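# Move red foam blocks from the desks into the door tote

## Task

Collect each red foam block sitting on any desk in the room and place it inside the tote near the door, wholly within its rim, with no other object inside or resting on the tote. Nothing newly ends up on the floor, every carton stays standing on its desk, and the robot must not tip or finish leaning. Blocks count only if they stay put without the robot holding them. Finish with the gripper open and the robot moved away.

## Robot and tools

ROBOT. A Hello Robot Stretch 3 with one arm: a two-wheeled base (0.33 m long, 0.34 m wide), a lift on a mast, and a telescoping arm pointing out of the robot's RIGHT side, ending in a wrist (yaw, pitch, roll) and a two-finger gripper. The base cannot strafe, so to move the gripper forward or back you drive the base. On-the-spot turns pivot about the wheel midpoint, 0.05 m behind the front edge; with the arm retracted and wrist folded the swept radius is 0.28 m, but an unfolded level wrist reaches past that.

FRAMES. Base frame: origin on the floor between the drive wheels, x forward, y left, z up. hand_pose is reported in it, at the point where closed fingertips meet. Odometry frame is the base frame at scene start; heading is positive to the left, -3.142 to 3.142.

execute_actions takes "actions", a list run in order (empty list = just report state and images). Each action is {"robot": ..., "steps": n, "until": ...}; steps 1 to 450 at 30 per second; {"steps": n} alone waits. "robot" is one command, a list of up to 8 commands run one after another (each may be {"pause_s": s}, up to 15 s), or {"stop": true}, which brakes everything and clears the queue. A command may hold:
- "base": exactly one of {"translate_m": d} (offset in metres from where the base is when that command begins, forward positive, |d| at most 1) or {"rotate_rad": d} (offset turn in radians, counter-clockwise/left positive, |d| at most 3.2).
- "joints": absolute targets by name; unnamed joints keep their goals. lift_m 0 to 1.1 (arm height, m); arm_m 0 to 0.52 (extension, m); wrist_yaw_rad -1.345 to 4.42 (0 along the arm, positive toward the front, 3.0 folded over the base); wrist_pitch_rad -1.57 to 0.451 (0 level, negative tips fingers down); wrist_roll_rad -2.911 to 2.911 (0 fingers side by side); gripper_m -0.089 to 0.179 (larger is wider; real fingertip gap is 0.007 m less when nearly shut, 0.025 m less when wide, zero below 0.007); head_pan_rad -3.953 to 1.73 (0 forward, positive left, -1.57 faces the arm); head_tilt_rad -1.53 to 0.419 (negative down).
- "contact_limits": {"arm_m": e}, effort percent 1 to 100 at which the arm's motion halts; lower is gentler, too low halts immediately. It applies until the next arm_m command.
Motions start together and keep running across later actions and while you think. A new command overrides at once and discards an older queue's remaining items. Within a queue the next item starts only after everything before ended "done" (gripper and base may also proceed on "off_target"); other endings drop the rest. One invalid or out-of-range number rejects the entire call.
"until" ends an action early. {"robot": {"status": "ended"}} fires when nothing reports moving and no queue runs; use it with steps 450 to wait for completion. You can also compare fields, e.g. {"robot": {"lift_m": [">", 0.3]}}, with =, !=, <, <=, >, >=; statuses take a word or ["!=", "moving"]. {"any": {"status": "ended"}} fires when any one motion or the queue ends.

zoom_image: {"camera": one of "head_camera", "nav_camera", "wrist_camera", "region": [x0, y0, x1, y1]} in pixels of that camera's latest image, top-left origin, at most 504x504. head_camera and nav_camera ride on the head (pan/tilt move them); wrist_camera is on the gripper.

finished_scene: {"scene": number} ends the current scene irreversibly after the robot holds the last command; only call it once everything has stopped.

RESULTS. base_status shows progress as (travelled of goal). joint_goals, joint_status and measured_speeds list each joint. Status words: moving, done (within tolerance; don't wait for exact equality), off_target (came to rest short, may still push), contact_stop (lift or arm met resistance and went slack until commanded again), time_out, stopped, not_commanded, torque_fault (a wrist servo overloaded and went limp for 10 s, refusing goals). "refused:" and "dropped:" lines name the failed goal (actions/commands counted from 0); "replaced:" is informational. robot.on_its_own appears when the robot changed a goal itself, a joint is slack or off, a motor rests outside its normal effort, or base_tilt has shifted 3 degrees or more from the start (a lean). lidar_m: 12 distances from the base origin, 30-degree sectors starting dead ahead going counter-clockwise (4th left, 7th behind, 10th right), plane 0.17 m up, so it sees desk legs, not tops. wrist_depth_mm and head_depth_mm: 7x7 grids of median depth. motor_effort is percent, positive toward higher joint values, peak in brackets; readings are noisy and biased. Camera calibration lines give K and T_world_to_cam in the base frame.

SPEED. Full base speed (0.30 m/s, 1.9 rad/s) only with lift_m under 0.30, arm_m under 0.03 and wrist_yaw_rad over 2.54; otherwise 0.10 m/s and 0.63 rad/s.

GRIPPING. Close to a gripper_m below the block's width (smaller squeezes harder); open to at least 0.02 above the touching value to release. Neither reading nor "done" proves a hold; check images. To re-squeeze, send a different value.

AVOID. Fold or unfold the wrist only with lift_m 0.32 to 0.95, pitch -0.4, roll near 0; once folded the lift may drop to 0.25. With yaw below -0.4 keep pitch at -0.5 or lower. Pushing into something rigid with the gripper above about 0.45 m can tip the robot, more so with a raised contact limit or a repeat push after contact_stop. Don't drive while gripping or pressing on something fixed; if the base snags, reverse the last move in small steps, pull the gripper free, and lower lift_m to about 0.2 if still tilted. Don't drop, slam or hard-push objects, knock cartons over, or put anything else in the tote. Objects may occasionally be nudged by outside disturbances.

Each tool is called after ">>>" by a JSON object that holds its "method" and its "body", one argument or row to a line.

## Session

>>> {"method": "execute_actions", "body": {
  "actions": []
}}

Scene clock: 0.00 s.
robot.base_odometry: x=+0.000 y=+0.000 heading=+0.000 (m, m, rad; robot's odometry frame)
robot.turned_by_wheels: +0.000 (rad since the last result)
robot.turned_by_imu: +0.000 (rad since the last result)
robot.base_tilt: forward=-0.2 right=+0.8 (deg)
robot.lidar_m: 1.51 2.09 1.95 2.02 2.25 1.88 1.56 1.79 1.99 1.97 2.30 1.60
robot.head_depth_mm: 1703 1718 1737 1729 1123 1751 1791 / 1749 1760 1773 1781 1145 1785 1814 / 1788 1803 1803 1810 1174 1836 1878 / 1838 1861 1854 1853 1201 1895 1888 / 1867 1901 1890 1925 1229 1924 1929 / 1919 1937 1946 1942 1943 1998 1997 / 1959 1993 1990 2007 2020 2041 2030
robot.base_status: not_commanded
robot.joint_positions: lift_m=+0.493 arm_m=+0.001 wrist_yaw_rad=+3.053 wrist_pitch_rad=-0.301 wrist_roll_rad=+0.013 gripper_m=+0.037 head_pan_rad=+0.014 head_tilt_rad=-0.021
robot.joint_goals: lift_m=+0.493 arm_m=+0.001 wrist_yaw_rad=+3.053 wrist_pitch_rad=-0.301 wrist_roll_rad=+0.013 gripper_m=+0.037 head_pan_rad=+0.014 head_tilt_rad=-0.021
robot.joint_status: lift_m=not_commanded arm_m=not_commanded wrist_yaw_rad=not_commanded wrist_pitch_rad=not_commanded wrist_roll_rad=not_commanded gripper_m=not_commanded head_pan_rad=not_commanded head_tilt_rad=not_commanded
robot.measured_speeds: translate_m=+0.000 rotate_rad=+0.000 lift_m=+0.000 arm_m=+0.000 wrist_yaw_rad=+0.000 wrist_pitch_rad=+0.000 wrist_roll_rad=+0.000 head_pan_rad=+0.000 head_tilt_rad=+0.000
robot: refusals=0 queue=idle queue_left=0
robot.motor_effort: left_wheel=+0 right_wheel=+0 lift_m=+32 arm_m=-1 wrist_yaw_rad=+0 wrist_pitch_rad=+6 wrist_roll_rad=+0 gripper_m=+0 head_pan_rad=+0 head_tilt_rad=+1 (%)
robot.hand_pose: x=-0.0003 y=+0.0905 z=+0.5332 quat_wxyz=(+0.138, +0.707, +0.074, +0.689) (m; robot's base frame)
robot.wrist_depth_mm: - - - - - - - / - - - - - - - / - - - - - - - / - - - - - - - / - - - - - - - / 857 859 - 826 848 832 854 / 721 712 686 710 690 709 704
pictures: head_camera (sideways: a quarter turn clockwise sets it upright), nav_camera (sideways: a quarter turn counterclockwise sets it upright), wrist_camera
camera_calibration (this result's frames):
head_camera: T_world_to_cam=[[-0.067793, -0.00791844, -0.997668, 1.31909], [-0.0610543, 0.998127, -0.00377335, 0.00977759], [0.99583, 0.0606561, -0.0681495, 0.0400592], [0, 0, 0, 1]] pos_world=[0.0501303, -0.00174394, 1.31879]
nav_camera: T_world_to_cam=[[0.0586071, -0.0481137, 0.997121, -1.25496], [0.0627624, -0.996684, -0.0517815, 0.115242], [0.996306, 0.0656164, -0.055393, 0.0157653], [0, 0, 0, 1]] pos_world=[0.0506094, 0.0534453, 1.25818]
wrist_camera: T_world_to_cam=[[0.990242, -0.137394, -0.0233102, 0.0250138], [-0.086705, -0.476476, -0.874902, 0.542621], [0.1091, 0.868386, -0.483739, 0.341916], [0, 0, 0, 1]] pos_world=[-0.0150247, -0.0349328, 0.640721]
Images, in order (width x height): head_camera 896x504, nav_camera 672x504, wrist_camera 644x364.

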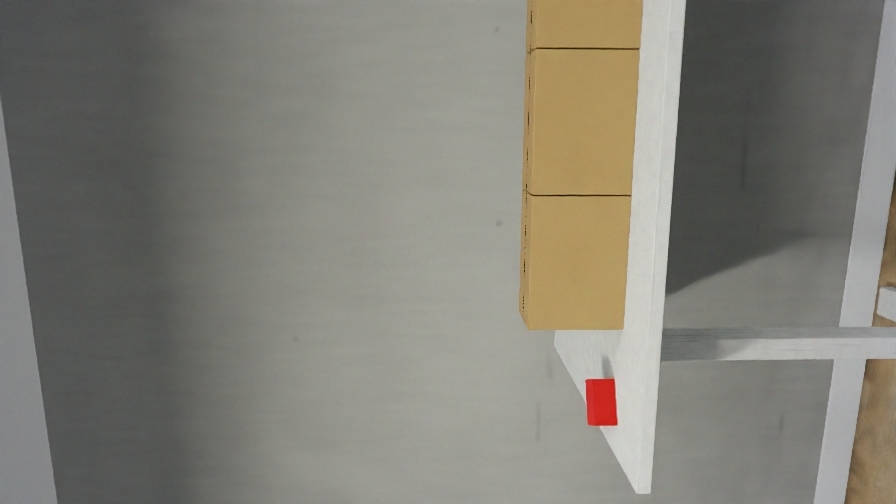

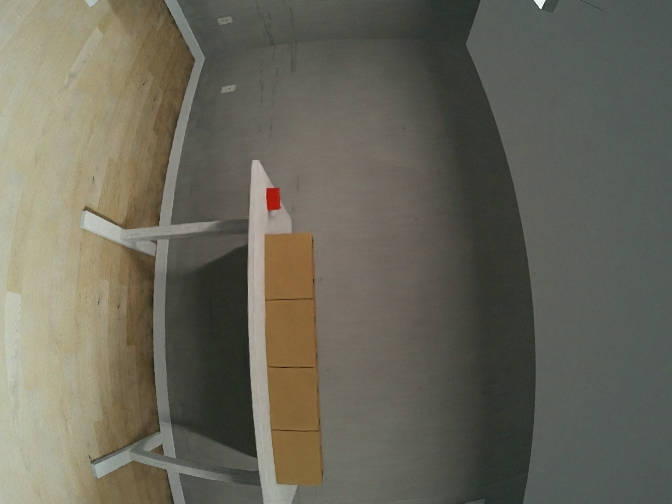

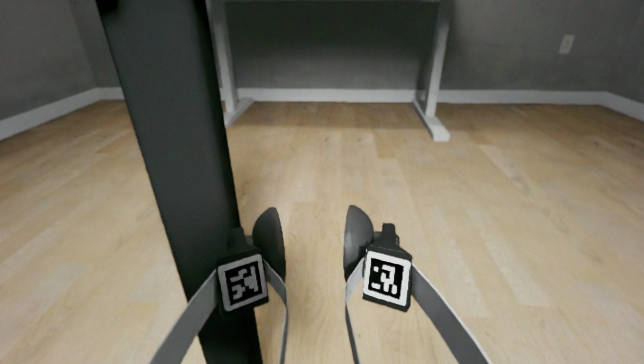

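Survey via the wide nav camera.

>>> {"method": "execute_actions", "body": {
  "actions": [
    {"robot":{"joints":{"head_pan_rad":1.5,"head_tilt_rad":-0.5}},"steps":450,"until":{"robot":{"status":"ended"}}}
  ]
}}

>>> {"method": "execute_actions", "body": {
  "actions": [
    {"robot":{"joints":{"head_pan_rad":-1.5,"head_tilt_rad":-0.4}},"steps":450,"until":{"robot":{"status":"ended"}}}
  ]
}}

>>> {"method": "execute_actions", "body": {
  "actions": [
    {"robot":{"joints":{"head_pan_rad":-3.1,"head_tilt_rad":-0.4}},"steps":450,"until":{"robot":{"status":"ended"}}}
  ]
}}

Scene clock: 7.27 s.
robot.base_odometry: x=+0.000 y=+0.000 heading=+0.000 (m, m, rad; robot's odometry frame)
robot.turned_by_wheels: +0.000 (rad since the last result)
robot.turned_by_imu: +0.001 (rad since the last result)
robot.base_tilt: forward=-0.1 right=+0.8 (deg)
robot.lidar_m: 1.52 2.09 1.95 2.02 2.26 1.87 1.57 1.79 2.00 1.98 2.29 1.60
robot.head_depth_mm: 1922 2074 1643 2396 1909 1554 1289 / 1935 2097 1644 2486 1935 1557 1294 / 1951 2135 1653 2483 1953 1566 1292 / 1977 2154 1686 2527 1963 1562 1290 / 2002 2180 1692 2555 1978 1576 1310 / 2043 2203 2083 2391 1973 1575 1309 / 2027 2273 2410 2607 1994 1574 1323
robot.base_status: not_commanded
robot.joint_positions: lift_m=+0.493 arm_m=+0.001 wrist_yaw_rad=+3.053 wrist_pitch_rad=-0.301 wrist_roll_rad=+0.013 gripper_m=+0.037 head_pan_rad=+1.493 head_tilt_rad=-0.494
robot.joint_goals: lift_m=+0.493 arm_m=+0.001 wrist_yaw_rad=+3.053 wrist_pitch_rad=-0.301 wrist_roll_rad=+0.013 gripper_m=+0.037 head_pan_rad=+1.500 head_tilt_rad=-0.500
robot.joint_status: lift_m=not_commanded arm_m=not_commanded wrist_yaw_rad=not_commanded wrist_pitch_rad=not_commanded wrist_roll_rad=not_commanded gripper_m=not_commanded head_pan_rad=done head_tilt_rad=done
robot.measured_speeds: translate_m=+0.000 rotate_rad=+0.000 lift_m=+0.000 arm_m=+0.000 wrist_yaw_rad=+0.000 wrist_pitch_rad=+0.000 wrist_roll_rad=+0.000 head_pan_rad=+0.000 head_tilt_rad=+0.000
robot: refusals=0 queue=done queue_left=0
robot.motor_effort: left_wheel=-1(1) right_wheel=+0(0) lift_m=+32(32) arm_m=-2(2) wrist_yaw_rad=+0(0) wrist_pitch_rad=+7(6) wrist_roll_rad=+0(0) gripper_m=+1(0) head_pan_rad=+4(59) head_tilt_rad=-2(20) (%)
robot.hand_pose: x=-0.0003 y=+0.0905 z=+0.5332 quat_wxyz=(+0.138, +0.707, +0.074, +0.689) (m; robot's base frame)
robot.wrist_depth_mm: - - - - - - - / - - - - - - - / - - - - - - - / - - - - - - - / - - - - - - - / 836 845 - 850 864 827 842 / 714 703 682 690 710 697 706
pictures: head_camera (sideways: a quarter turn clockwise sets it upright), nav_camera (sideways: a quarter turn counterclockwise sets it upright), wrist_camera
camera_calibration (this result's frames):
head_camera: T_world_to_cam=[[-0.0331698, -0.513522, -0.857435, 1.13573], [-0.999244, 0.0344439, 0.018027, -0.0128766], [0.0202762, 0.857385, -0.514277, 0.626636], [0, 0, 0, 1]] pos_world=[0.0120994, 0.0464009, 1.29632]
nav_camera: T_world_to_cam=[[0.0881851, 0.500062, 0.861488, -1.07798], [0.995978, -0.058008, -0.0682805, 0.130992], [0.0158287, 0.864044, -0.503167, 0.604523], [0, 0, 0, 1]] pos_world=[-0.0449727, 0.024319, 1.24178]
wrist_camera: T_world_to_cam=[[0.990242, -0.137394, -0.0233102, 0.0250139], [-0.0867049, -0.476475, -0.874902, 0.542621], [0.109099, 0.868386, -0.483739, 0.341916], [0, 0, 0, 1]] pos_world=[-0.0150247, -0.0349328, 0.640721]
Images, in order (width x height): head_camera 896x504, nav_camera 672x504, wrist_camera 644x364.

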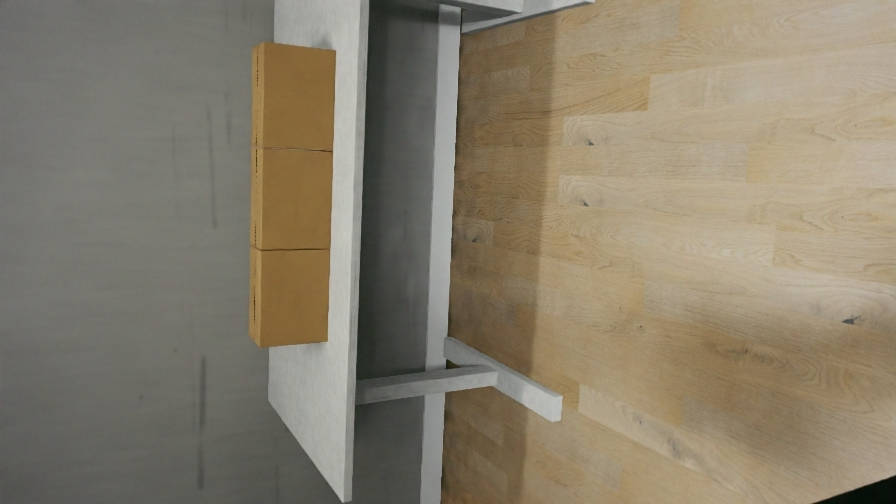

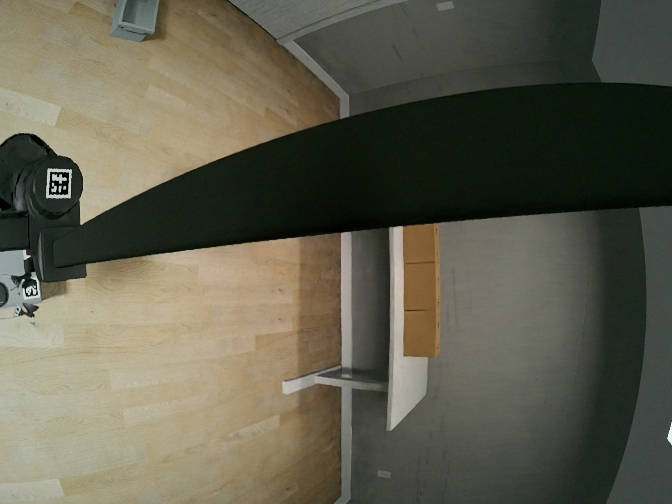

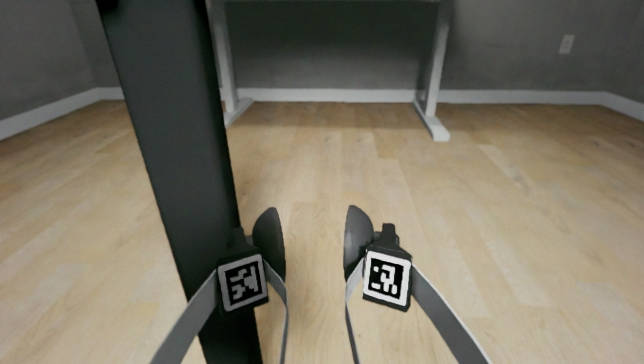

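Scene clock: 9.23 s.
robot.base_odometry: x=+0.000 y=+0.000 heading=+0.000 (m, m, rad; robot's odometry frame)
robot.turned_by_wheels: +0.000 (rad since the last result)
robot.turned_by_imu: +0.000 (rad since the last result)
robot.base_tilt: forward=-0.2 right=+0.8 (deg)
robot.lidar_m: 1.52 2.09 1.95 2.03 2.25 1.88 1.57 1.79 1.99 1.97 2.29 1.60
robot.head_depth_mm: 1961 2096 1720 1884 2102 1687 1361 / 2007 2147 1770 2477 2179 1674 1381 / 2107 2242 2302 2556 2188 1687 1375 / 2105 2270 2396 2623 2204 1691 1385 / 2177 2342 2511 2743 2199 1695 1381 / 2229 2433 2662 2834 2211 1697 1391 / 2299 2498 2677 2902 2205 1726 1394
robot.base_status: not_commanded
robot.joint_positions: lift_m=+0.493 arm_m=+0.001 wrist_yaw_rad=+3.053 wrist_pitch_rad=-0.301 wrist_roll_rad=+0.013 gripper_m=+0.037 head_pan_rad=-1.493 head_tilt_rad=-0.409
robot.joint_goals: lift_m=+0.493 arm_m=+0.001 wrist_yaw_rad=+3.053 wrist_pitch_rad=-0.301 wrist_roll_rad=+0.013 gripper_m=+0.037 head_pan_rad=-1.500 head_tilt_rad=-0.400
robot.joint_status: lift_m=not_commanded arm_m=not_commanded wrist_yaw_rad=not_commanded wrist_pitch_rad=not_commanded wrist_roll_rad=not_commanded gripper_m=not_commanded head_pan_rad=done head_tilt_rad=done
robot.measured_speeds: translate_m=+0.000 rotate_rad=+0.000 lift_m=+0.000 arm_m=+0.000 wrist_yaw_rad=+0.000 wrist_pitch_rad=+0.000 wrist_roll_rad=+0.000 head_pan_rad=+0.000 head_tilt_rad=+0.000
robot: refusals=0 queue=done queue_left=0
robot.motor_effort: left_wheel=+0(1) right_wheel=+0(1) lift_m=+32(32) arm_m=-2(1) wrist_yaw_rad=+0(1) wrist_pitch_rad=+6(6) wrist_roll_rad=+0(0) gripper_m=+0(0) head_pan_rad=-5(59) head_tilt_rad=+3(10) (%)
robot.hand_pose: x=-0.0003 y=+0.0905 z=+0.5332 quat_wxyz=(+0.138, +0.707, +0.074, +0.689) (m; robot's base frame)
robot.wrist_depth_mm: - - - - - - - / - - - - - - - / - - - - - - - / - - - - - - - / - - - - - - - / 850 856 - 850 873 836 841 / 710 716 679 714 715 703 695
pictures: head_camera (sideways: a quarter turn clockwise sets it upright), nav_camera (sideways: a quarter turn counterclockwise sets it upright), wrist_camera
camera_calibration (this result's frames):
head_camera: T_world_to_cam=[[-0.0412484, 0.438201, -0.89793, 1.1886], [0.992346, 0.122659, 0.0142735, -0.0201405], [0.116394, -0.890469, -0.439906, 0.52928], [0, 0, 0, 1]] pos_world=[0.00740923, -0.0470681, 1.3004]
nav_camera: T_world_to_cam=[[-0.0152146, -0.433146, 0.901195, -1.12914], [-0.992445, -0.103202, -0.0663575, 0.140625], [0.121747, -0.895396, -0.428304, 0.506465], [0, 0, 0, 1]] pos_world=[0.0607228, -0.0210824, 1.24383]
wrist_camera: T_world_to_cam=[[0.990242, -0.137394, -0.0233101, 0.0250137], [-0.0867049, -0.476475, -0.874902, 0.542621], [0.1091, 0.868386, -0.483739, 0.341916], [0, 0, 0, 1]] pos_world=[-0.0150247, -0.0349328, 0.640721]
Images, in order (width x height): head_camera 896x504, nav_camera 672x504, wrist_camera 644x364.

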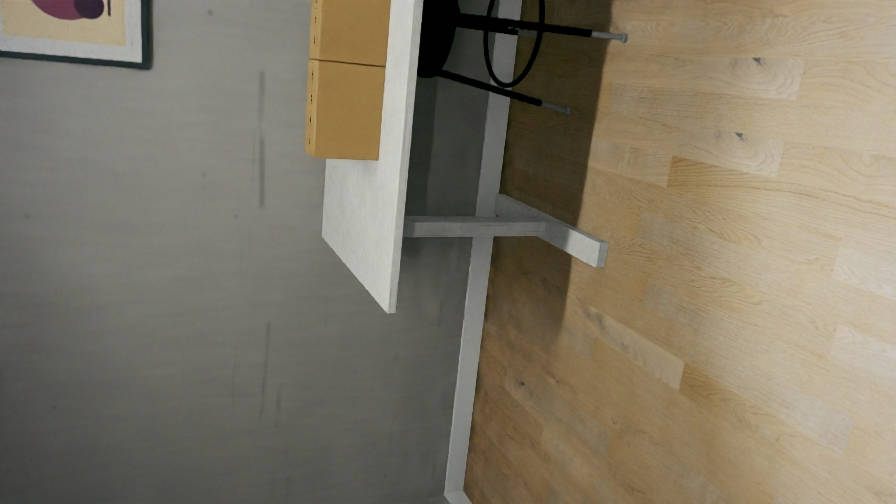

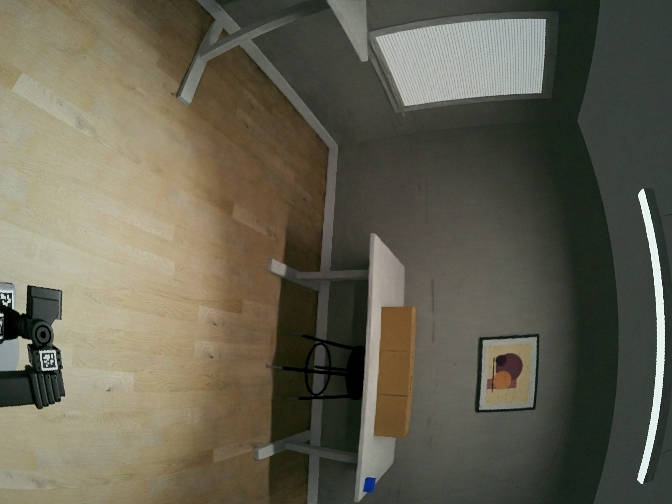

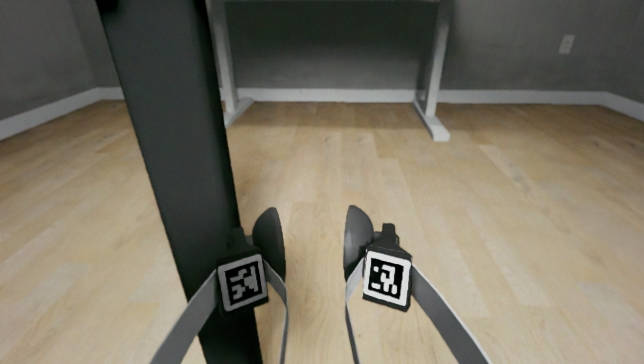

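Scene clock: 10.57 s.
robot.base_odometry: x=+0.000 y=+0.000 heading=+0.000 (m, m, rad; robot's odometry frame)
robot.turned_by_wheels: +0.000 (rad since the last result)
robot.turned_by_imu: +0.000 (rad since the last result)
robot.base_tilt: forward=-0.1 right=+0.9 (deg)
robot.lidar_m: 1.52 2.09 1.94 2.02 2.26 1.88 1.57 1.79 1.99 1.97 2.30 1.60
robot.head_depth_mm: 1520 1628 1743 1871 2000 1633 1372 / 1525 1646 1769 1884 2019 1701 1375 / 1561 1665 1800 1899 2014 1695 1383 / 1596 1723 1851 1929 2012 1689 1374 / 1634 1767 1893 2011 2034 1704 1383 / 1654 1748 1833 1969 2052 1695 1385 / 1731 1881 2077 2276 2195 1712 1392
robot.base_status: not_commanded
robot.joint_positions: lift_m=+0.493 arm_m=+0.001 wrist_yaw_rad=+3.053 wrist_pitch_rad=-0.301 wrist_roll_rad=+0.013 gripper_m=+0.037 head_pan_rad=-3.093 head_tilt_rad=-0.409
robot.joint_goals: lift_m=+0.493 arm_m=+0.001 wrist_yaw_rad=+3.053 wrist_pitch_rad=-0.301 wrist_roll_rad=+0.013 gripper_m=+0.037 head_pan_rad=-3.100 head_tilt_rad=-0.400
robot.joint_status: lift_m=not_commanded arm_m=not_commanded wrist_yaw_rad=not_commanded wrist_pitch_rad=not_commanded wrist_roll_rad=not_commanded gripper_m=not_commanded head_pan_rad=done head_tilt_rad=done
robot.measured_speeds: translate_m=+0.000 rotate_rad=+0.000 lift_m=+0.000 arm_m=+0.000 wrist_yaw_rad=+0.000 wrist_pitch_rad=+0.000 wrist_roll_rad=+0.000 head_pan_rad=+0.000 head_tilt_rad=+0.000
robot: refusals=0 queue=done queue_left=0
robot.motor_effort: left_wheel=+0(1) right_wheel=+0(0) lift_m=+32(32) arm_m=-1(1) wrist_yaw_rad=+0(1) wrist_pitch_rad=+6(6) wrist_roll_rad=+0(0) gripper_m=+0(0) head_pan_rad=-5(58) head_tilt_rad=+3(2) (%)
robot.hand_pose: x=-0.0003 y=+0.0905 z=+0.5332 quat_wxyz=(+0.138, +0.707, +0.074, +0.689) (m; robot's base frame)
robot.wrist_depth_mm: - - - - - - - / - - - - - - - / - - - - - - - / - - - - - - - / - - - - - - - / 853 846 - 852 866 844 832 / 717 719 694 707 704 707 697
pictures: head_camera (sideways: a quarter turn clockwise sets it upright), nav_camera (sideways: a quarter turn counterclockwise sets it upright), wrist_camera
camera_calibration (this result's frames):
head_camera: T_world_to_cam=[[0.439217, 0.0284319, -0.897931, 1.18567], [0.0936226, -0.995505, 0.0142734, -0.0146582], [-0.893489, -0.0903358, -0.439905, 0.535438], [0, 0, 0, 1]] pos_world=[-0.0409862, 0.0000660949, 1.3004]
nav_camera: T_world_to_cam=[[-0.432515, 0.0278594, 0.901196, -1.12659], [-0.0741708, 0.995035, -0.0663575, 0.135024], [-0.898571, -0.0955431, -0.428302, 0.512686], [0, 0, 0, 1]] pos_world=[-0.0165689, -0.0539837, 1.24383]
wrist_camera: T_world_to_cam=[[0.990242, -0.137394, -0.0233101, 0.0250138], [-0.0867048, -0.476476, -0.874902, 0.542621], [0.109099, 0.868386, -0.483739, 0.341916], [0, 0, 0, 1]] pos_world=[-0.0150247, -0.0349328, 0.640721]
Images, in order (width x height): head_camera 896x504, nav_camera 672x504, wrist_camera 644x364.

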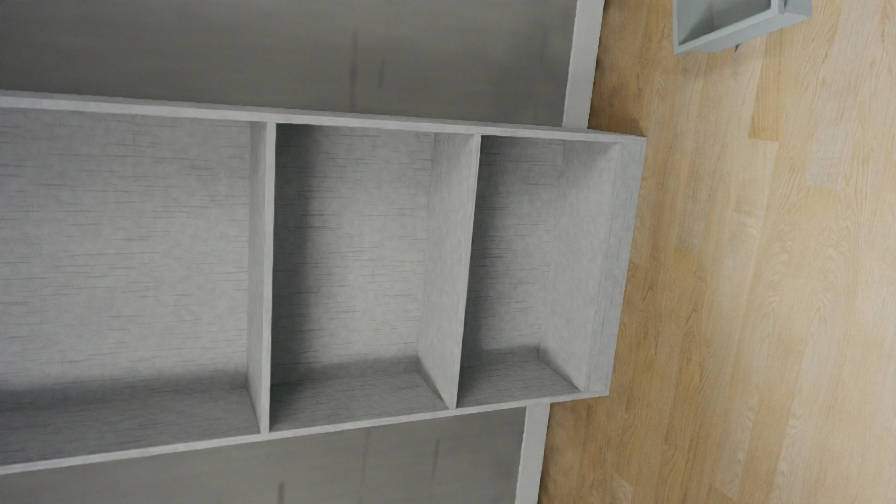

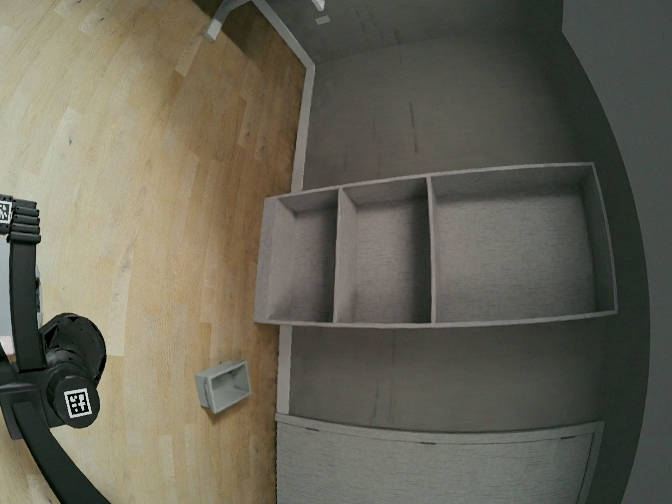

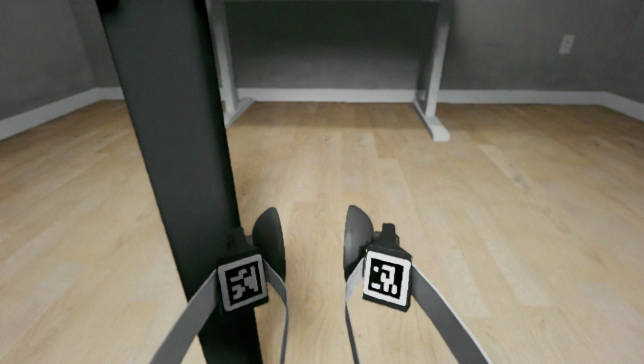

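>>> {"method": "execute_actions", "body": {
  "actions": [
    {"robot":[{"base":{"rotate_rad":-0.09},"joints":{"lift_m":0.9,"head_pan_rad":-1.4,"head_tilt_rad":-0.7}},{"base":{"translate_m":0.68},"joints":{"lift_m":0.94}},{"base":{"rotate_rad":1.57}},{"base":{"translate_m":0.42},"joints":{"lift_m":1.1,"wrist_yaw_rad":0,"wrist_pitch_rad":-0.6,"wrist_roll_rad":0,"gripper_m":0.165}}],"steps":450,"until":{"robot":{"status":"ended"}}},
    {"steps":300,"until":{"robot":{"status":"ended"}}}
  ]
}}

Scene clock: 54.40 s.
robot.base_odometry: x=+0.715 y=+0.357 heading=+1.480 (m, m, rad; robot's odometry frame)
robot.turned_by_wheels: +1.480 (rad since the last result)
robot.turned_by_imu: +1.496 (rad since the last result)
robot.base_tilt: forward=-0.1 right=+0.9 (deg)
robot.lidar_m: 1.40 1.94 2.53 2.27 2.63 2.77 2.44 1.41 1.27 0.79 1.33 1.90
robot.head_depth_mm: 1005 - - - - 1342 1174 / 1035 968 642 - 1481 1340 1172 / 1075 947 620 1005 1566 1317 1160 / 1107 1219 673 1678 1609 1360 1171 / 1120 1275 1452 1703 1598 1361 1180 / 1157 1312 1513 1773 1612 1359 1182 / 1190 1349 1571 1805 1623 1376 1181
robot.base_status: done (translate_m +0.4200 of +0.4200)
robot.joint_positions: lift_m=+1.100 arm_m=+0.001 wrist_yaw_rad=+0.002 wrist_pitch_rad=-0.611 wrist_roll_rad=+0.005 gripper_m=+0.165 head_pan_rad=-1.407 head_tilt_rad=-0.692
robot.joint_goals: lift_m=+1.100 arm_m=+0.001 wrist_yaw_rad=+0.000 wrist_pitch_rad=-0.600 wrist_roll_rad=+0.000 gripper_m=+0.165 head_pan_rad=-1.400 head_tilt_rad=-0.700
robot.joint_status: lift_m=done arm_m=not_commanded wrist_yaw_rad=done wrist_pitch_rad=done wrist_roll_rad=done gripper_m=done head_pan_rad=done head_tilt_rad=done
robot.measured_speeds: translate_m=+0.000 rotate_rad=+0.000 lift_m=+0.000 arm_m=+0.000 wrist_yaw_rad=+0.000 wrist_pitch_rad=+0.000 wrist_roll_rad=+0.000 head_pan_rad=+0.000 head_tilt_rad=+0.000
robot: refusals=0 queue=done queue_left=0
robot.motor_effort: left_wheel=-4(10) right_wheel=+2(7) lift_m=+41(43) arm_m=-1(2) wrist_yaw_rad=-2(3) wrist_pitch_rad=+4(6) wrist_roll_rad=-2(3) gripper_m=+1(83) head_pan_rad=+5(59) head_tilt_rad=-2(16) (%)
robot.hand_pose: x=-0.0212 y=-0.3422 z=+1.0716 quat_wxyz=(+0.673, +0.213, -0.676, -0.213) (m; robot's base frame)
robot.wrist_depth_mm: - - 954 666 321 309 309 / - - 536 523 361 347 344 / - - 409 421 402 393 395 / - - 355 358 362 367 366 / - - - - - 331 333 / - - - - - - - / - - - - - - -
pictures: head_camera (sideways: a quarter turn clockwise sets it upright), nav_camera (sideways: a quarter turn counterclockwise sets it upright), wrist_camera
camera_calibration (this result's frames):
head_camera: T_world_to_cam=[[-0.116667, 0.662871, -0.739588, 0.982615], [0.979117, 0.201599, 0.0262357, -0.0356258], [0.166491, -0.721082, -0.672548, 0.831643], [0, 0, 0, 1]] pos_world=[0.0110593, -0.0444821, 1.28698]
nav_camera: T_world_to_cam=[[0.060188, -0.663944, 0.745356, -0.926408], [-0.983127, -0.168651, -0.0708421, 0.146382], [0.172741, -0.728516, -0.662892, 0.81136], [0, 0, 0, 1]] pos_world=[0.0595156, 0.000693182, 1.23872]
wrist_camera: T_world_to_cam=[[-0.998847, 0.0480068, -0.000492054, -0.00436013], [0.0352548, 0.72649, -0.686272, 1.01778], [-0.0325883, -0.685498, -0.727345, 0.706689], [0, 0, 0, 1]] pos_world=[-0.0172071, -0.254766, 1.21248]
Images, in order (width x height): head_camera 896x504, nav_camera 672x504, wrist_camera 644x364.

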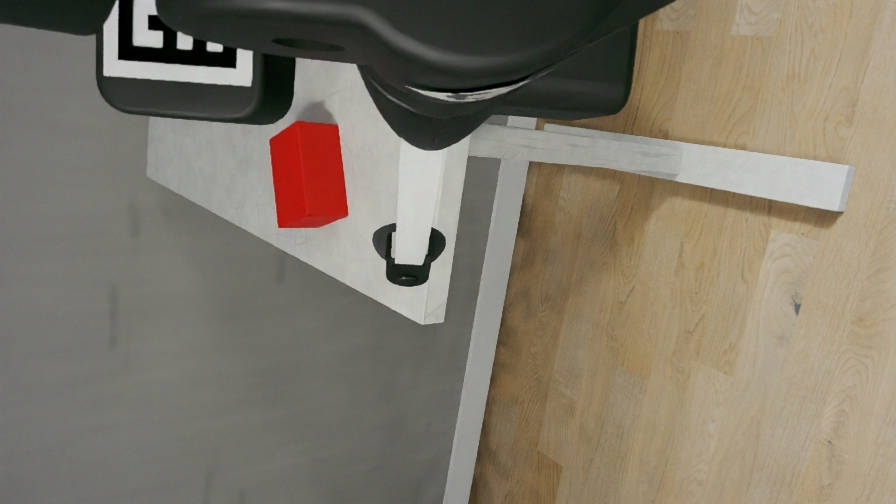

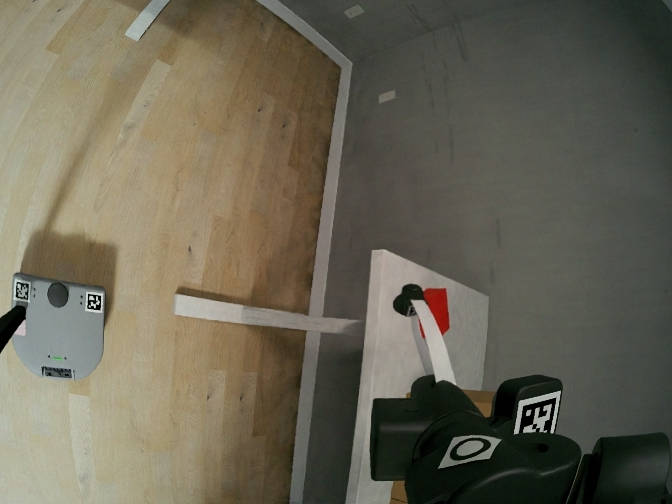

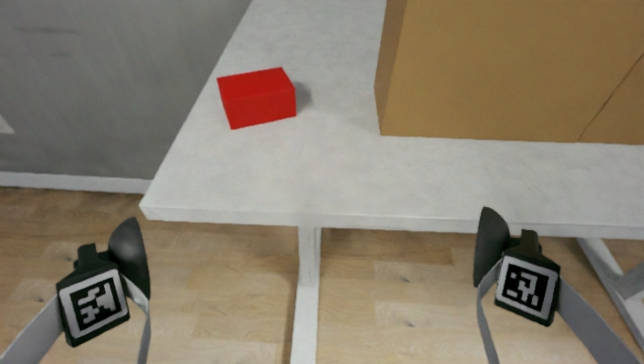

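>>> {"method": "execute_actions", "body": {
  "actions": [
    {"robot":[{"joints":{"wrist_yaw_rad":0.3,"arm_m":0.2,"lift_m":1.04}}],"steps":450,"until":{"robot":{"status":"ended"}}}
  ]
}}

Scene clock: 67.77 s.
robot.base_odometry: x=+0.715 y=+0.357 heading=+1.480 (m, m, rad; robot's odometry frame)
robot.turned_by_wheels: +0.000 (rad since the last result)
robot.turned_by_imu: +0.001 (rad since the last result)
robot.base_tilt: forward=-0.2 right=+1.0 (deg)
robot.lidar_m: 1.40 1.94 2.53 2.28 2.63 2.77 2.45 1.41 1.27 0.79 1.32 1.90
robot.head_depth_mm: - - 613 535 1588 1343 1172 / 1042 - - 552 1554 1346 1174 / 1070 943 629 573 1559 1321 1154 / 1092 1226 703 578 1613 1351 1177 / 1128 1268 1444 1706 1606 1363 1180 / 1161 1307 1510 1771 1625 1365 1182 / 1183 1352 1566 1819 1625 1375 1186
robot.base_status: done (translate_m +0.4200 of +0.4200)
robot.joint_positions: lift_m=+1.040 arm_m=+0.200 wrist_yaw_rad=+0.299 wrist_pitch_rad=-0.612 wrist_roll_rad=+0.005 gripper_m=+0.165 head_pan_rad=-1.407 head_tilt_rad=-0.692
robot.joint_goals: lift_m=+1.040 arm_m=+0.200 wrist_yaw_rad=+0.300 wrist_pitch_rad=-0.600 wrist_roll_rad=+0.000 gripper_m=+0.165 head_pan_rad=-1.400 head_tilt_rad=-0.700
robot.joint_status: lift_m=done arm_m=done wrist_yaw_rad=done wrist_pitch_rad=done wrist_roll_rad=done gripper_m=done head_pan_rad=done head_tilt_rad=done
robot.measured_speeds: translate_m=+0.000 rotate_rad=+0.000 lift_m=+0.000 arm_m=+0.000 wrist_yaw_rad=+0.000 wrist_pitch_rad=+0.000 wrist_roll_rad=+0.000 head_pan_rad=+0.000 head_tilt_rad=+0.000
robot: refusals=0 queue=done queue_left=0
robot.motor_effort: left_wheel=-4(4) right_wheel=+2(3) lift_m=+22(41) arm_m=+3(2) wrist_yaw_rad=+1(2) wrist_pitch_rad=+5(5) wrist_roll_rad=-2(2) gripper_m=+0(0) head_pan_rad=+5(5) head_tilt_rad=-3(3) (%)
robot.hand_pose: x=+0.0362 y=-0.5318 z=+1.0122 quat_wxyz=(+0.697, +0.311, -0.636, -0.111) (m; robot's base frame)
robot.wrist_depth_mm: - - 947 839 516 532 532 / - - - 392 400 409 211 / - - - 251 322 327 197 / - - 279 232 266 271 182 / - - 234 237 240 241 174 / - 206 208 208 212 - 189 / - 186 187 185 187 188 190
pictures: head_camera (sideways: a quarter turn clockwise sets it upright), nav_camera (sideways: a quarter turn counterclockwise sets it upright), wrist_camera
camera_calibration (this result's frames):
head_camera: T_world_to_cam=[[-0.116674, 0.662917, -0.739546, 0.98256], [0.979117, 0.201597, 0.0262382, -0.035629], [0.166484, -0.721041, -0.672594, 0.831703], [0, 0, 0, 1]] pos_world=[0.0110592, -0.0444812, 1.28698]
nav_camera: T_world_to_cam=[[0.0601957, -0.66399, 0.745315, -0.926354], [-0.983127, -0.168647, -0.0708425, 0.146382], [0.172734, -0.728475, -0.662938, 0.81142], [0, 0, 0, 1]] pos_world=[0.0595149, 0.000697085, 1.23872]
wrist_camera: T_world_to_cam=[[-0.969017, -0.246995, -0.000438992, -0.0959325], [-0.179541, 0.705595, -0.685493, 1.10859], [0.169624, -0.664176, -0.728079, 0.540171], [0, 0, 0, 1]] pos_world=[0.0144506, -0.44714, 1.15318]
Images, in order (width x height): head_camera 896x504, nav_camera 672x504, wrist_camera 644x364.

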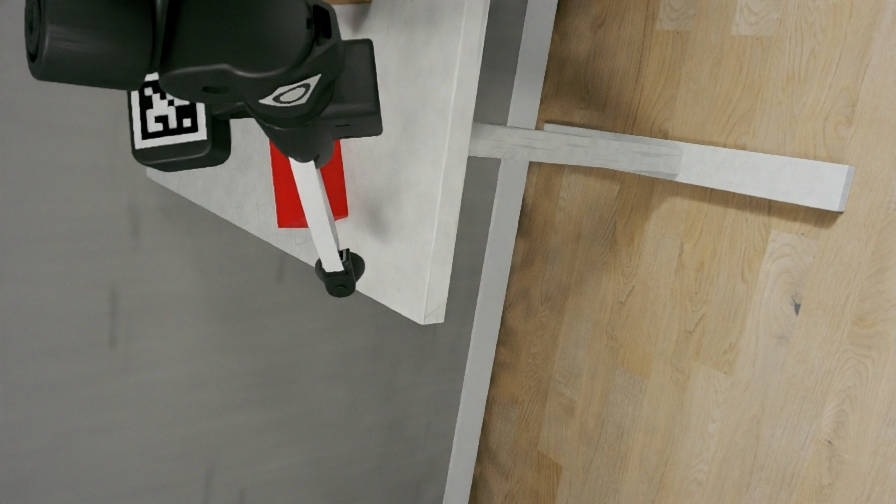

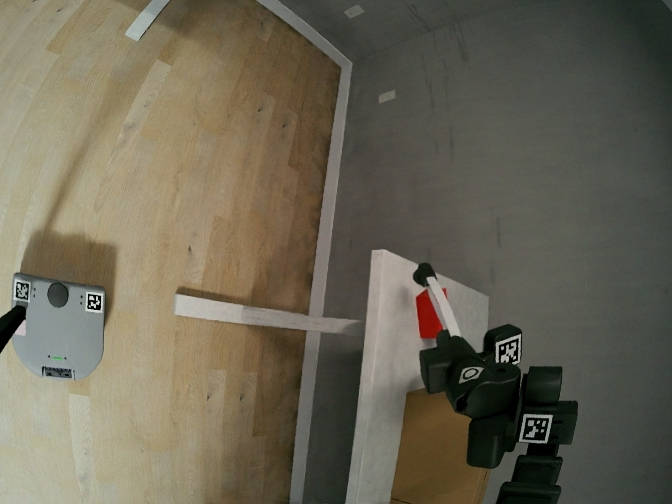

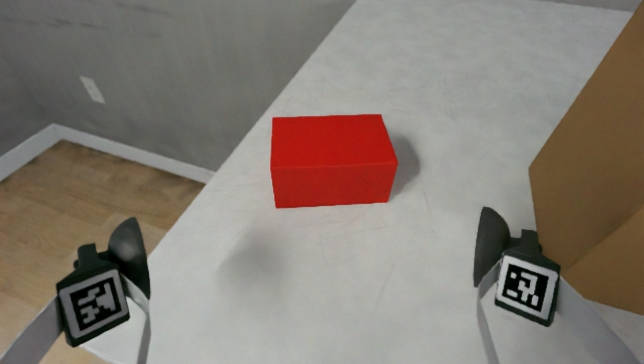

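>>> {"method": "execute_actions", "body": {
  "actions": [
    {"robot":[{"joints":{"lift_m":1.008,"gripper_m":0.155},"base":{"translate_m":0.015}},{"joints":{"arm_m":0.295}}],"steps":450,"until":{"robot":{"status":"ended"}}}
  ]
}}

Scene clock: 76.30 s.
robot.base_odometry: x=+0.717 y=+0.372 heading=+1.480 (m, m, rad; robot's odometry frame)
robot.turned_by_wheels: +0.000 (rad since the last result)
robot.turned_by_imu: +0.001 (rad since the last result)
robot.base_tilt: forward=-0.1 right=+1.0 (deg)
robot.lidar_m: 1.38 1.93 2.53 2.29 2.62 2.78 2.46 1.42 1.27 0.79 1.33 1.88
robot.head_depth_mm: 996 - 635 551 1592 1339 1167 / 1039 - 615 554 1552 1337 1175 / 1069 1000 623 574 1553 1328 1160 / 1099 1233 1321 581 1614 1351 1178 / 1130 1273 1461 1716 1618 1369 1176 / 1161 1308 1510 1788 1612 1374 1179 / 1188 1350 1567 1796 1627 1381 1188
robot.base_status: done (translate_m +0.0150 of +0.0150)
robot.joint_positions: lift_m=+1.008 arm_m=+0.295 wrist_yaw_rad=+0.299 wrist_pitch_rad=-0.612 wrist_roll_rad=+0.005 gripper_m=+0.155 head_pan_rad=-1.407 head_tilt_rad=-0.692
robot.joint_goals: lift_m=+1.008 arm_m=+0.295 wrist_yaw_rad=+0.300 wrist_pitch_rad=-0.600 wrist_roll_rad=+0.000 gripper_m=+0.155 head_pan_rad=-1.400 head_tilt_rad=-0.700
robot.joint_status: lift_m=done arm_m=done wrist_yaw_rad=done wrist_pitch_rad=done wrist_roll_rad=done gripper_m=done head_pan_rad=done head_tilt_rad=done
robot.measured_speeds: translate_m=+0.000 rotate_rad=+0.000 lift_m=+0.000 arm_m=+0.000 wrist_yaw_rad=+0.000 wrist_pitch_rad=+0.000 wrist_roll_rad=+0.000 head_pan_rad=+0.000 head_tilt_rad=+0.000
robot: refusals=0 queue=done queue_left=0
robot.motor_effort: left_wheel=-4(6) right_wheel=+3(8) lift_m=+22(23) arm_m=+4(4) wrist_yaw_rad=+0(1) wrist_pitch_rad=+4(5) wrist_roll_rad=-2(2) gripper_m=+0(51) head_pan_rad=+4(4) head_tilt_rad=-3(2) (%)
robot.hand_pose: x=+0.0362 y=-0.6268 z=+0.9802 quat_wxyz=(+0.697, +0.311, -0.636, -0.111) (m; robot's base frame)
robot.wrist_depth_mm: - 950 842 743 432 441 444 / - - 961 331 332 338 340 / - - - 270 271 274 280 / - - 218 166 224 230 234 / - - 146 143 152 206 195 / - 172 144 142 168 - 175 / - 154 155 156 157 157 156
pictures: head_camera (sideways: a quarter turn clockwise sets it upright), nav_camera (sideways: a quarter turn counterclockwise sets it upright), wrist_camera
camera_calibration (this result's frames):
head_camera: T_world_to_cam=[[-0.116675, 0.662919, -0.739544, 0.982558], [0.979117, 0.201597, 0.0262383, -0.0356291], [0.166484, -0.721039, -0.672596, 0.831706], [0, 0, 0, 1]] pos_world=[0.0110591, -0.0444811, 1.28698]
nav_camera: T_world_to_cam=[[0.0601959, -0.663992, 0.745313, -0.926351], [-0.983127, -0.168647, -0.0708425, 0.146382], [0.172733, -0.728473, -0.66294, 0.811423], [0, 0, 0, 1]] pos_world=[0.0595149, 0.000697255, 1.23872]
wrist_camera: T_world_to_cam=[[-0.969017, -0.246996, -0.000438184, -0.119412], [-0.179544, 0.705604, -0.685483, 1.15367], [0.16962, -0.664166, -0.728089, 0.453791], [0, 0, 0, 1]] pos_world=[0.0144505, -0.542138, 1.12117]
Images, in order (width x height): head_camera 896x504, nav_camera 672x504, wrist_camera 644x364.

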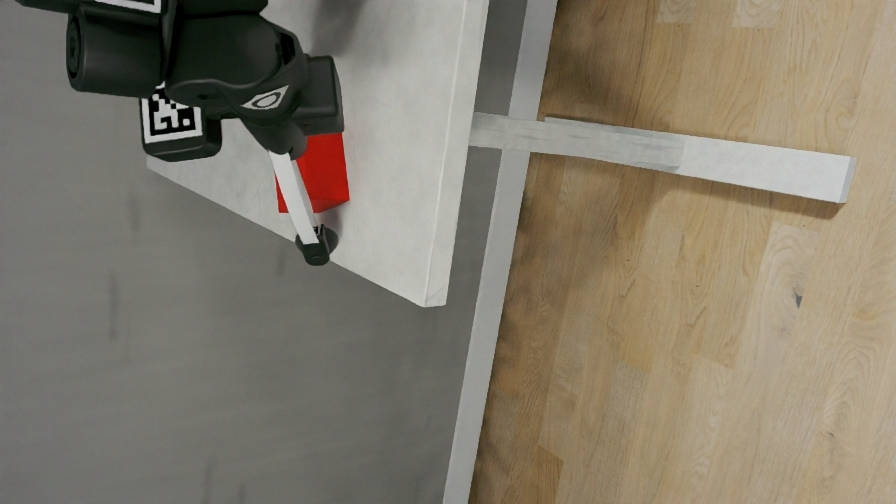

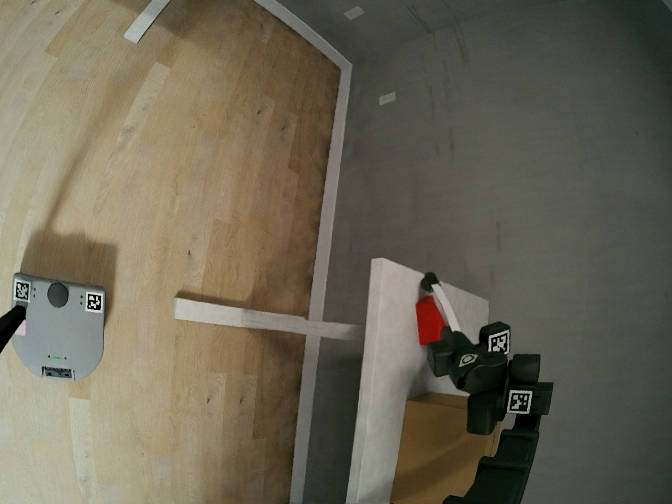

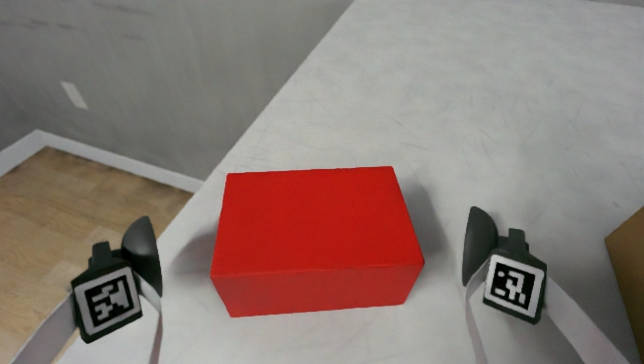

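>>> {"method": "execute_actions", "body": {
  "actions": [
    {"robot":[{"joints":{"gripper_m":0.055}},{"pause_s":0.7},{"joints":{"lift_m":1.09}},{"joints":{"arm_m":0.0,"head_pan_rad":-1.57,"head_tilt_rad":-0.4}}],"steps":450,"until":{"robot":{"status":"ended"}}}
  ]
}}

Scene clock: 106.03 s.
robot.base_odometry: x=+0.717 y=+0.372 heading=+1.480 (m, m, rad; robot's odometry frame)
robot.turned_by_wheels: +0.000 (rad since the last result)
robot.turned_by_imu: +0.002 (rad since the last result)
robot.base_tilt: forward=-0.2 right=+0.9 (deg)
robot.lidar_m: 1.38 1.93 2.53 2.28 2.62 2.78 2.47 1.42 1.27 0.79 1.33 1.89
robot.head_depth_mm: 1017 1074 - - - - - / 1033 1082 - - - - - / 1035 1108 - - - - - / 1049 1130 1206 - 370 - 1344 / 1067 1145 1229 1326 371 1552 1380 / 1077 1164 1245 1358 1449 1610 1397 / 1091 1174 1273 1373 1519 1619 1390
robot.base_status: done (translate_m +0.0150 of +0.0150)
robot.joint_positions: lift_m=+1.090 arm_m=+0.002 wrist_yaw_rad=+0.300 wrist_pitch_rad=-0.615 wrist_roll_rad=+0.005 gripper_m=+0.056 head_pan_rad=-1.563 head_tilt_rad=-0.409
robot.joint_goals: lift_m=+1.090 arm_m=+0.000 wrist_yaw_rad=+0.300 wrist_pitch_rad=-0.600 wrist_roll_rad=+0.000 gripper_m=+0.055 head_pan_rad=-1.570 head_tilt_rad=-0.400
robot.joint_status: lift_m=done arm_m=done wrist_yaw_rad=done wrist_pitch_rad=done wrist_roll_rad=done gripper_m=done head_pan_rad=done head_tilt_rad=done
robot.measured_speeds: translate_m=+0.000 rotate_rad=+0.000 lift_m=+0.000 arm_m=+0.000 wrist_yaw_rad=+0.000 wrist_pitch_rad=+0.000 wrist_roll_rad=+0.000 head_pan_rad=+0.000 head_tilt_rad=+0.000
robot: refusals=0 queue=done queue_left=0
robot.motor_effort: left_wheel=-4(4) right_wheel=+4(4) lift_m=+42(43) arm_m=-6(8) wrist_yaw_rad=+0(1) wrist_pitch_rad=+6(6) wrist_roll_rad=-2(2) gripper_m=-20(91) head_pan_rad=-5(26) head_tilt_rad=+3(18) (%)
robot.hand_pose: x=+0.0362 y=-0.3333 z=+1.0608 quat_wxyz=(+0.697, +0.312, -0.636, -0.112) (m; robot's base frame)
robot.wrist_depth_mm: - - - - 633 653 265 / - - - 538 498 458 291 / - - - 405 404 379 325 / - - - 165 334 347 343 / - - 141 142 145 309 302 / - - 133 138 147 - - / - - - - - - -
pictures: head_camera (sideways: a quarter turn clockwise sets it upright), nav_camera (sideways: a quarter turn counterclockwise sets it upright), wrist_camera
camera_calibration (this result's frames):
head_camera: T_world_to_cam=[[-0.0104031, 0.43968, -0.898094, 1.18863], [0.998506, 0.0527462, 0.0142568, -0.0201563], [0.0536394, -0.896604, -0.439572, 0.529228], [0, 0, 0, 1]] pos_world=[0.00410405, -0.0470445, 1.30042]
nav_camera: T_world_to_cam=[[-0.0455663, -0.430676, 0.901356, -1.12916], [-0.997239, -0.0333493, -0.066348, 0.140642], [0.058634, -0.90189, -0.427967, 0.506412], [0, 0, 0, 1]] pos_world=[0.0591094, -0.0248841, 1.24384]
wrist_camera: T_world_to_cam=[[-0.968891, -0.247488, -0.000295938, -0.047243], [-0.180482, 0.707384, -0.6834, 1.00024], [0.169343, -0.662086, -0.730045, 0.710226], [0, 0, 0, 1]] pos_world=[0.0144807, -0.249018, 1.20205]
Images, in order (width x height): head_camera 896x504, nav_camera 672x504, wrist_camera 644x364.

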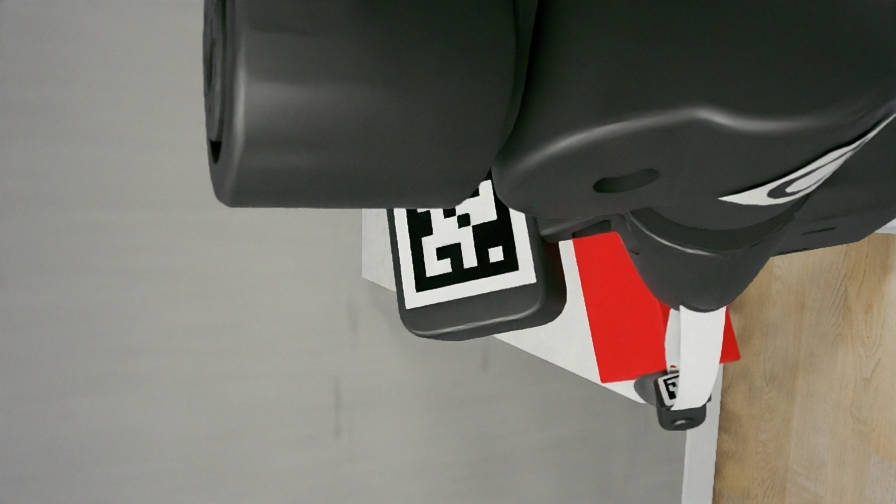

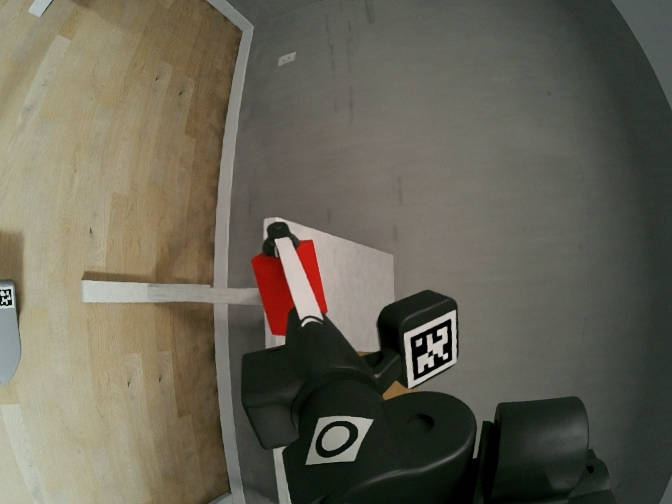

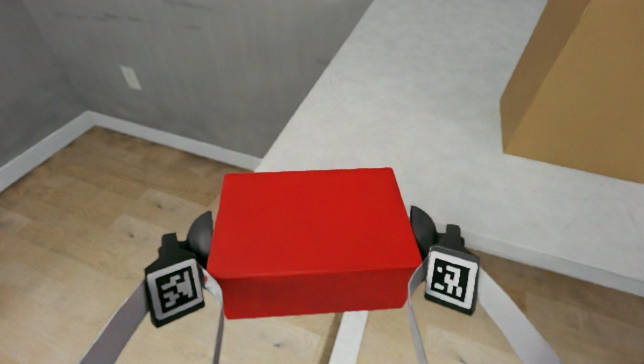

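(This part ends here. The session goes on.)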